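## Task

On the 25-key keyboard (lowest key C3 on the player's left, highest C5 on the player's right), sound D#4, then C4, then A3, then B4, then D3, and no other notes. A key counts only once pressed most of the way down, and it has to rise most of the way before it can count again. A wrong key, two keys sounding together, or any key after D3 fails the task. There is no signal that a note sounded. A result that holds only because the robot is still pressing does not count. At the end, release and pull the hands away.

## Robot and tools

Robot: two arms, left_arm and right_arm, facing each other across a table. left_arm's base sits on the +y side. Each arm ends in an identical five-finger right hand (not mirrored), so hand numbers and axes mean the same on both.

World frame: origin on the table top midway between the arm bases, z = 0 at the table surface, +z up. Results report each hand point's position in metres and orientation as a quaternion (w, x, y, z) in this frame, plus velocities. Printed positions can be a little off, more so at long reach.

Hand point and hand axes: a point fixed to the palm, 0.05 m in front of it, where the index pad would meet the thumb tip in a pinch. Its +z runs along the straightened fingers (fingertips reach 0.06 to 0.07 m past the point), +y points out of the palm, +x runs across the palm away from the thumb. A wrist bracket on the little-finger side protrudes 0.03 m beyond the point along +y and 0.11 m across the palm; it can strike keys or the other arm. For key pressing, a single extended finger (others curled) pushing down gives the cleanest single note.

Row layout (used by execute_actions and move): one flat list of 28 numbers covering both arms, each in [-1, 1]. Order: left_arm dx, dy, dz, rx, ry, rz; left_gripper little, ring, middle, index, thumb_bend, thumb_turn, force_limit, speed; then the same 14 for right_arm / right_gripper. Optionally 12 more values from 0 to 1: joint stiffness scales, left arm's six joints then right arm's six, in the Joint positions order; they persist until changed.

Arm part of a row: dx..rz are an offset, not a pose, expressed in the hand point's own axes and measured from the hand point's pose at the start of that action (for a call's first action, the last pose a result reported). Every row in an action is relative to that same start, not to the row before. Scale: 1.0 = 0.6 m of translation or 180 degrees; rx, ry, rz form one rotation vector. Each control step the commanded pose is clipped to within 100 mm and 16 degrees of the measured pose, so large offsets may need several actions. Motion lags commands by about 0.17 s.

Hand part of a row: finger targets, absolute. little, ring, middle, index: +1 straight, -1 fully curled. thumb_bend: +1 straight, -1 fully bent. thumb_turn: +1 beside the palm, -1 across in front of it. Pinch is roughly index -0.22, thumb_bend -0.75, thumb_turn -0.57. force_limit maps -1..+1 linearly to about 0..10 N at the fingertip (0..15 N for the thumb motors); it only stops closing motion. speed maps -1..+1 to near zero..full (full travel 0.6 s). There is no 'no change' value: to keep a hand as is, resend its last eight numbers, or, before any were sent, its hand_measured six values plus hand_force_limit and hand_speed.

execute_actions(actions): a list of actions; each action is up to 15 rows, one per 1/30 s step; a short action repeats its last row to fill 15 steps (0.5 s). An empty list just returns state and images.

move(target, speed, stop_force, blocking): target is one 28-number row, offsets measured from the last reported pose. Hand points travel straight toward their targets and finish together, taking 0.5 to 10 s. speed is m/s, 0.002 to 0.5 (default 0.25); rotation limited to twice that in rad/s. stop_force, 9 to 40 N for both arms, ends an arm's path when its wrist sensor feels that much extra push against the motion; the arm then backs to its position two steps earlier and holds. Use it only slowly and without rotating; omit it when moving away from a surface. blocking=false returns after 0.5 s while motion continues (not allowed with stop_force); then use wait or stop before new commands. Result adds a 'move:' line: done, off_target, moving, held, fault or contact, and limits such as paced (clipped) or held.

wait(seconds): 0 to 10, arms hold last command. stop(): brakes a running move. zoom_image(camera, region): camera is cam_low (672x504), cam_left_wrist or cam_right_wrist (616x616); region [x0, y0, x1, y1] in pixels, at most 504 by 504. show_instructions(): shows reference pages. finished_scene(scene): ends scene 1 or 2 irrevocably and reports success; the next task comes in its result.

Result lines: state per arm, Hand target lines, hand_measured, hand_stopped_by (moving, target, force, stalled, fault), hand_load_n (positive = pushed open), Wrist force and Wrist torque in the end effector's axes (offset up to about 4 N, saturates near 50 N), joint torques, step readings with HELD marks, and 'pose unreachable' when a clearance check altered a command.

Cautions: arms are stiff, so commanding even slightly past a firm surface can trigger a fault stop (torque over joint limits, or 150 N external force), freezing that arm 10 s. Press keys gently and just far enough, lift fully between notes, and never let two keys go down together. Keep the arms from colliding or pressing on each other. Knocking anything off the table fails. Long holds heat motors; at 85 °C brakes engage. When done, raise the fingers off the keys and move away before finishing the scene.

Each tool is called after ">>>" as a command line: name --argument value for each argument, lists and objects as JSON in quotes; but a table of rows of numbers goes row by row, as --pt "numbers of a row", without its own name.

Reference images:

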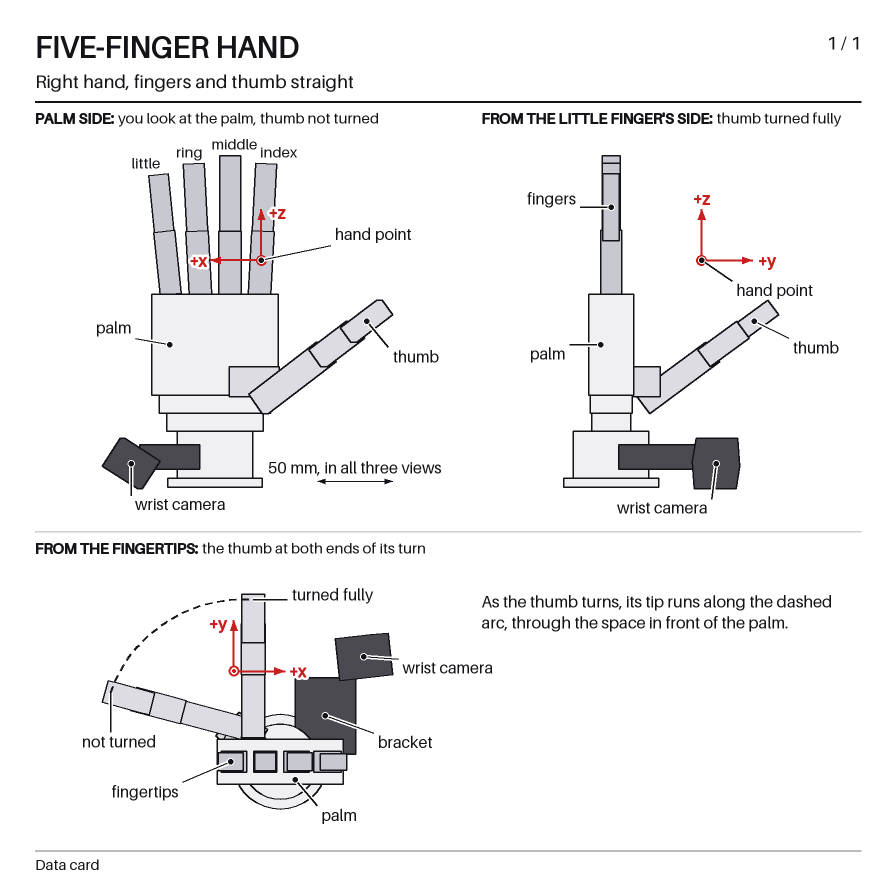

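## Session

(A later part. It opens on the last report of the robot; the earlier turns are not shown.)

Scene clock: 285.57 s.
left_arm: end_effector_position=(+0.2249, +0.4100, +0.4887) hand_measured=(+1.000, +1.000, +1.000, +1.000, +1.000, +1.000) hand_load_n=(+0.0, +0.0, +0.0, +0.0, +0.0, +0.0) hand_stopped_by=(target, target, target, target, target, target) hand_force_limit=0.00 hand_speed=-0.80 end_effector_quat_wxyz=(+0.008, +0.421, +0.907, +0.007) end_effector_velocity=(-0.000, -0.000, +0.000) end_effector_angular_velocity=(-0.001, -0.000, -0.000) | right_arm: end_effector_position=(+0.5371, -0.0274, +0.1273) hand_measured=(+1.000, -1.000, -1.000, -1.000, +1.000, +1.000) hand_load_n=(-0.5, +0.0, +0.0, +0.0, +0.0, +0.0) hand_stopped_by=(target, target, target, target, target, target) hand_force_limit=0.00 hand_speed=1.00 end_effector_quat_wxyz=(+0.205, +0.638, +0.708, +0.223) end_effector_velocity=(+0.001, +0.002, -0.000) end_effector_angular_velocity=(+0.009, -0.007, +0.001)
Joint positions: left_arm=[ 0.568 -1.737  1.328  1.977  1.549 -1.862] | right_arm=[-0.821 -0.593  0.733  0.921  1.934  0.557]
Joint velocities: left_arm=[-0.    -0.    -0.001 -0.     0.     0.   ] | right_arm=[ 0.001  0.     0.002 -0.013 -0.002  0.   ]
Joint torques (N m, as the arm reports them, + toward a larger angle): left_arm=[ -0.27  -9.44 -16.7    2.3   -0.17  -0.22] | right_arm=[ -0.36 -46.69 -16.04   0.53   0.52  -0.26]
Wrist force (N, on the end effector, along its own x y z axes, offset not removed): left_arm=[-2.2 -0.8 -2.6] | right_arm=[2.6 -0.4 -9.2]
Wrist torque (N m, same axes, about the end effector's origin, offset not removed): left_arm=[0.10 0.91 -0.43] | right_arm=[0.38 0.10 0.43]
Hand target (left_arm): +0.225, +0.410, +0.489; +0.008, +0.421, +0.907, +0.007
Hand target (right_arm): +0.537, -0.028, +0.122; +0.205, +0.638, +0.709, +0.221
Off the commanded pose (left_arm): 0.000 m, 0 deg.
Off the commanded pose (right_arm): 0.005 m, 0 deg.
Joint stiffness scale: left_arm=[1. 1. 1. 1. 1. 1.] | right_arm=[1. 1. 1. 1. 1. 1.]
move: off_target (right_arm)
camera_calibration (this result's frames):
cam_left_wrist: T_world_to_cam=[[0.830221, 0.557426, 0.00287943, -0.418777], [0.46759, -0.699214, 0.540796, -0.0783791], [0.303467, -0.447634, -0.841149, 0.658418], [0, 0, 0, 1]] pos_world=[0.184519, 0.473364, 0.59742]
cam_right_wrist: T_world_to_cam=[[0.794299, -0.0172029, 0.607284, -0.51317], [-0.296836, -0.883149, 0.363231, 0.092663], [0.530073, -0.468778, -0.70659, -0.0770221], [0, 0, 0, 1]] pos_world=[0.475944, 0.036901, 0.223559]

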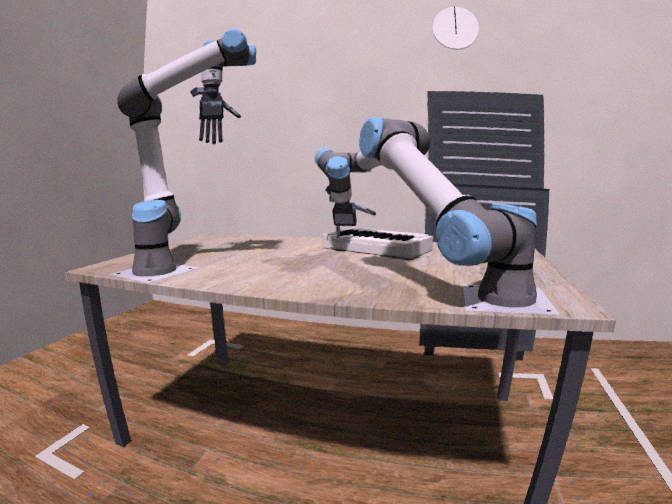

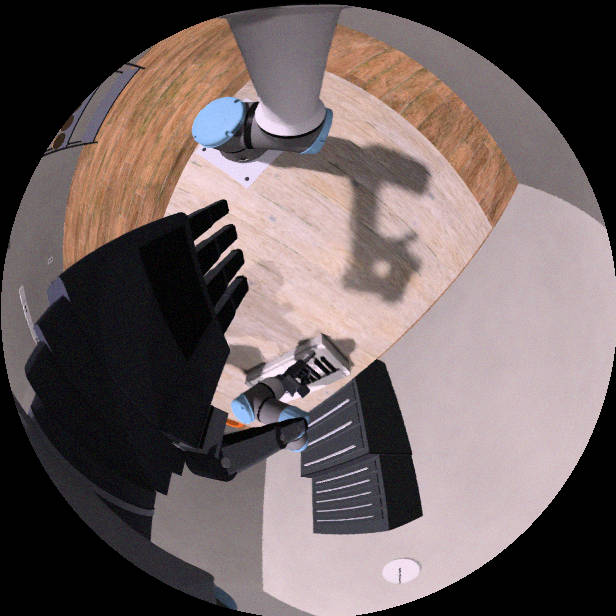

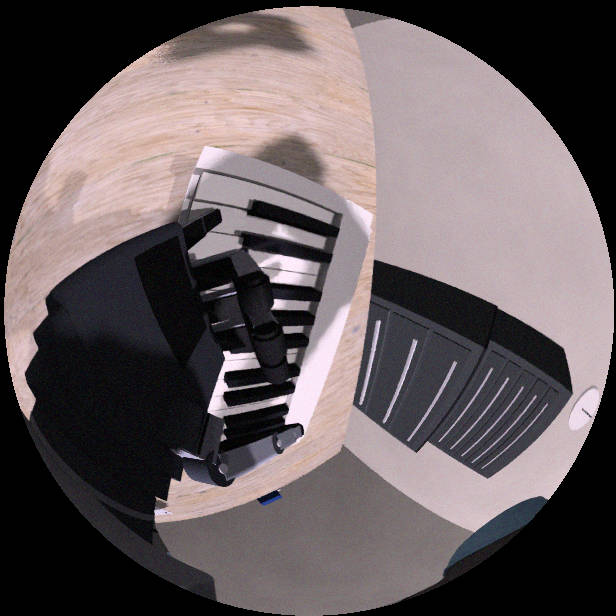

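Retract along the finger axis.

>>> move --target '[0,0,0,0,0,0,1,1,1,1,1,1,0,-0.8,-0.05,0.03,-0.3,0,0,0,1,-1,-1,-1,1,1,0,1]' --speed 0.2

>>> finished_scene --scene 1

Scene clock: 292.63 s.
left_arm: end_effector_position=(+0.2249, +0.4100, +0.4887) hand_measured=(+1.000, +1.000, +1.000, +1.000, +1.000, +1.000) hand_load_n=(+0.0, +0.0, +0.0, +0.0, +0.0, +0.0) hand_stopped_by=(target, target, target, target, target, target) hand_force_limit=0.00 hand_speed=-0.80 end_effector_quat_wxyz=(+0.008, +0.421, +0.907, +0.007) end_effector_velocity=(-0.000, -0.000, -0.000) end_effector_angular_velocity=(-0.000, +0.000, -0.000) | right_arm: end_effector_position=(+0.4531, -0.0653, +0.2838) hand_measured=(+1.000, -1.000, -1.000, -1.000, +1.000, +1.000) hand_load_n=(+0.0, +0.0, +0.0, +0.0, +0.0, +0.0) hand_stopped_by=(target, target, target, target, target, target) hand_force_limit=0.00 hand_speed=1.00 end_effector_quat_wxyz=(+0.205, +0.638, +0.707, +0.223) end_effector_velocity=(-0.001, -0.001, +0.000) end_effector_angular_velocity=(-0.003, +0.003, -0.002)
Joint positions: left_arm=[ 0.568 -1.737  1.328  1.977  1.549 -1.862] | right_arm=[-0.768 -0.881  0.857  1.104  1.96   0.608]
Joint velocities: left_arm=[-0.  0. -0. -0.  0.  0.] | right_arm=[ 0.    -0.002  0.002  0.005  0.001  0.003]
Joint torques (N m, as the arm reports them, + toward a larger angle): left_arm=[  0.55  -8.62 -16.13   2.25  -0.15  -0.2 ] | right_arm=[  2.06 -44.56 -18.25   1.68   1.06   0.12]
Wrist force (N, on the end effector, along its own x y z axes, offset not removed): left_arm=[0.3 -0.5 0.8] | right_arm=[3.0 -0.6 -2.2]
Wrist torque (N m, same axes, about the end effector's origin, offset not removed): left_arm=[-0.06 0.06 -0.35] | right_arm=[0.08 -0.28 0.18]
Hand target (left_arm): +0.225, +0.410, +0.489; +0.008, +0.421, +0.907, +0.007
Hand target (right_arm): +0.451, -0.065, +0.285; +0.205, +0.638, +0.708, +0.223
Off the commanded pose (left_arm): 0.000 m, 0 deg.
Off the commanded pose (right_arm): 0.002 m, 0 deg.
Joint stiffness scale: left_arm=[1. 1. 1. 1. 1. 1.] | right_arm=[1. 1. 1. 1. 1. 1.]
move: done
camera_calibration (this result's frames):
cam_left_wrist: T_world_to_cam=[[0.830221, 0.557426, 0.00287958, -0.418777], [0.46759, -0.699214, 0.540796, -0.078379], [0.303467, -0.447634, -0.841149, 0.658418], [0, 0, 0, 1]] pos_world=[0.184519, 0.473364, 0.59742]
cam_right_wrist: T_world_to_cam=[[0.794275, -0.0186277, 0.607272, -0.542234], [-0.297974, -0.883005, 0.362647, -0.0218804], [0.529469, -0.468993, -0.7069, 0.0606403], [0, 0, 0, 1]] pos_world=[0.392056, -0.000981207, 0.380085]

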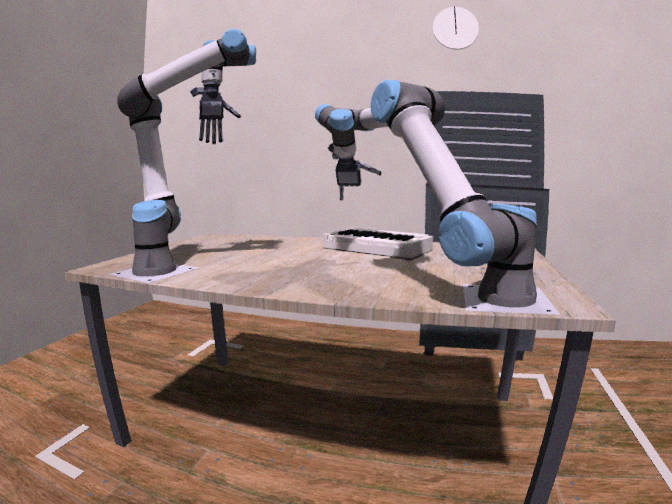

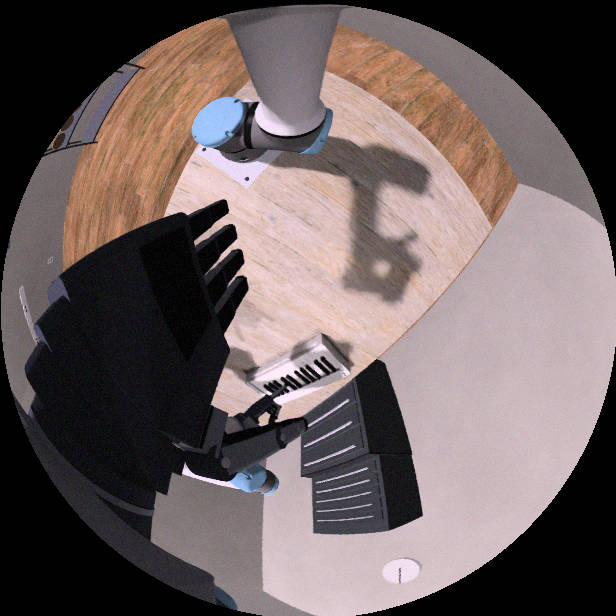

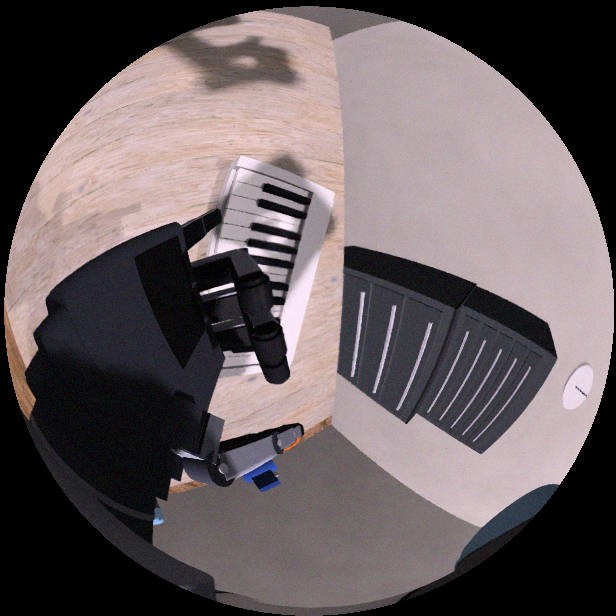

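The scene is finished: the task was done.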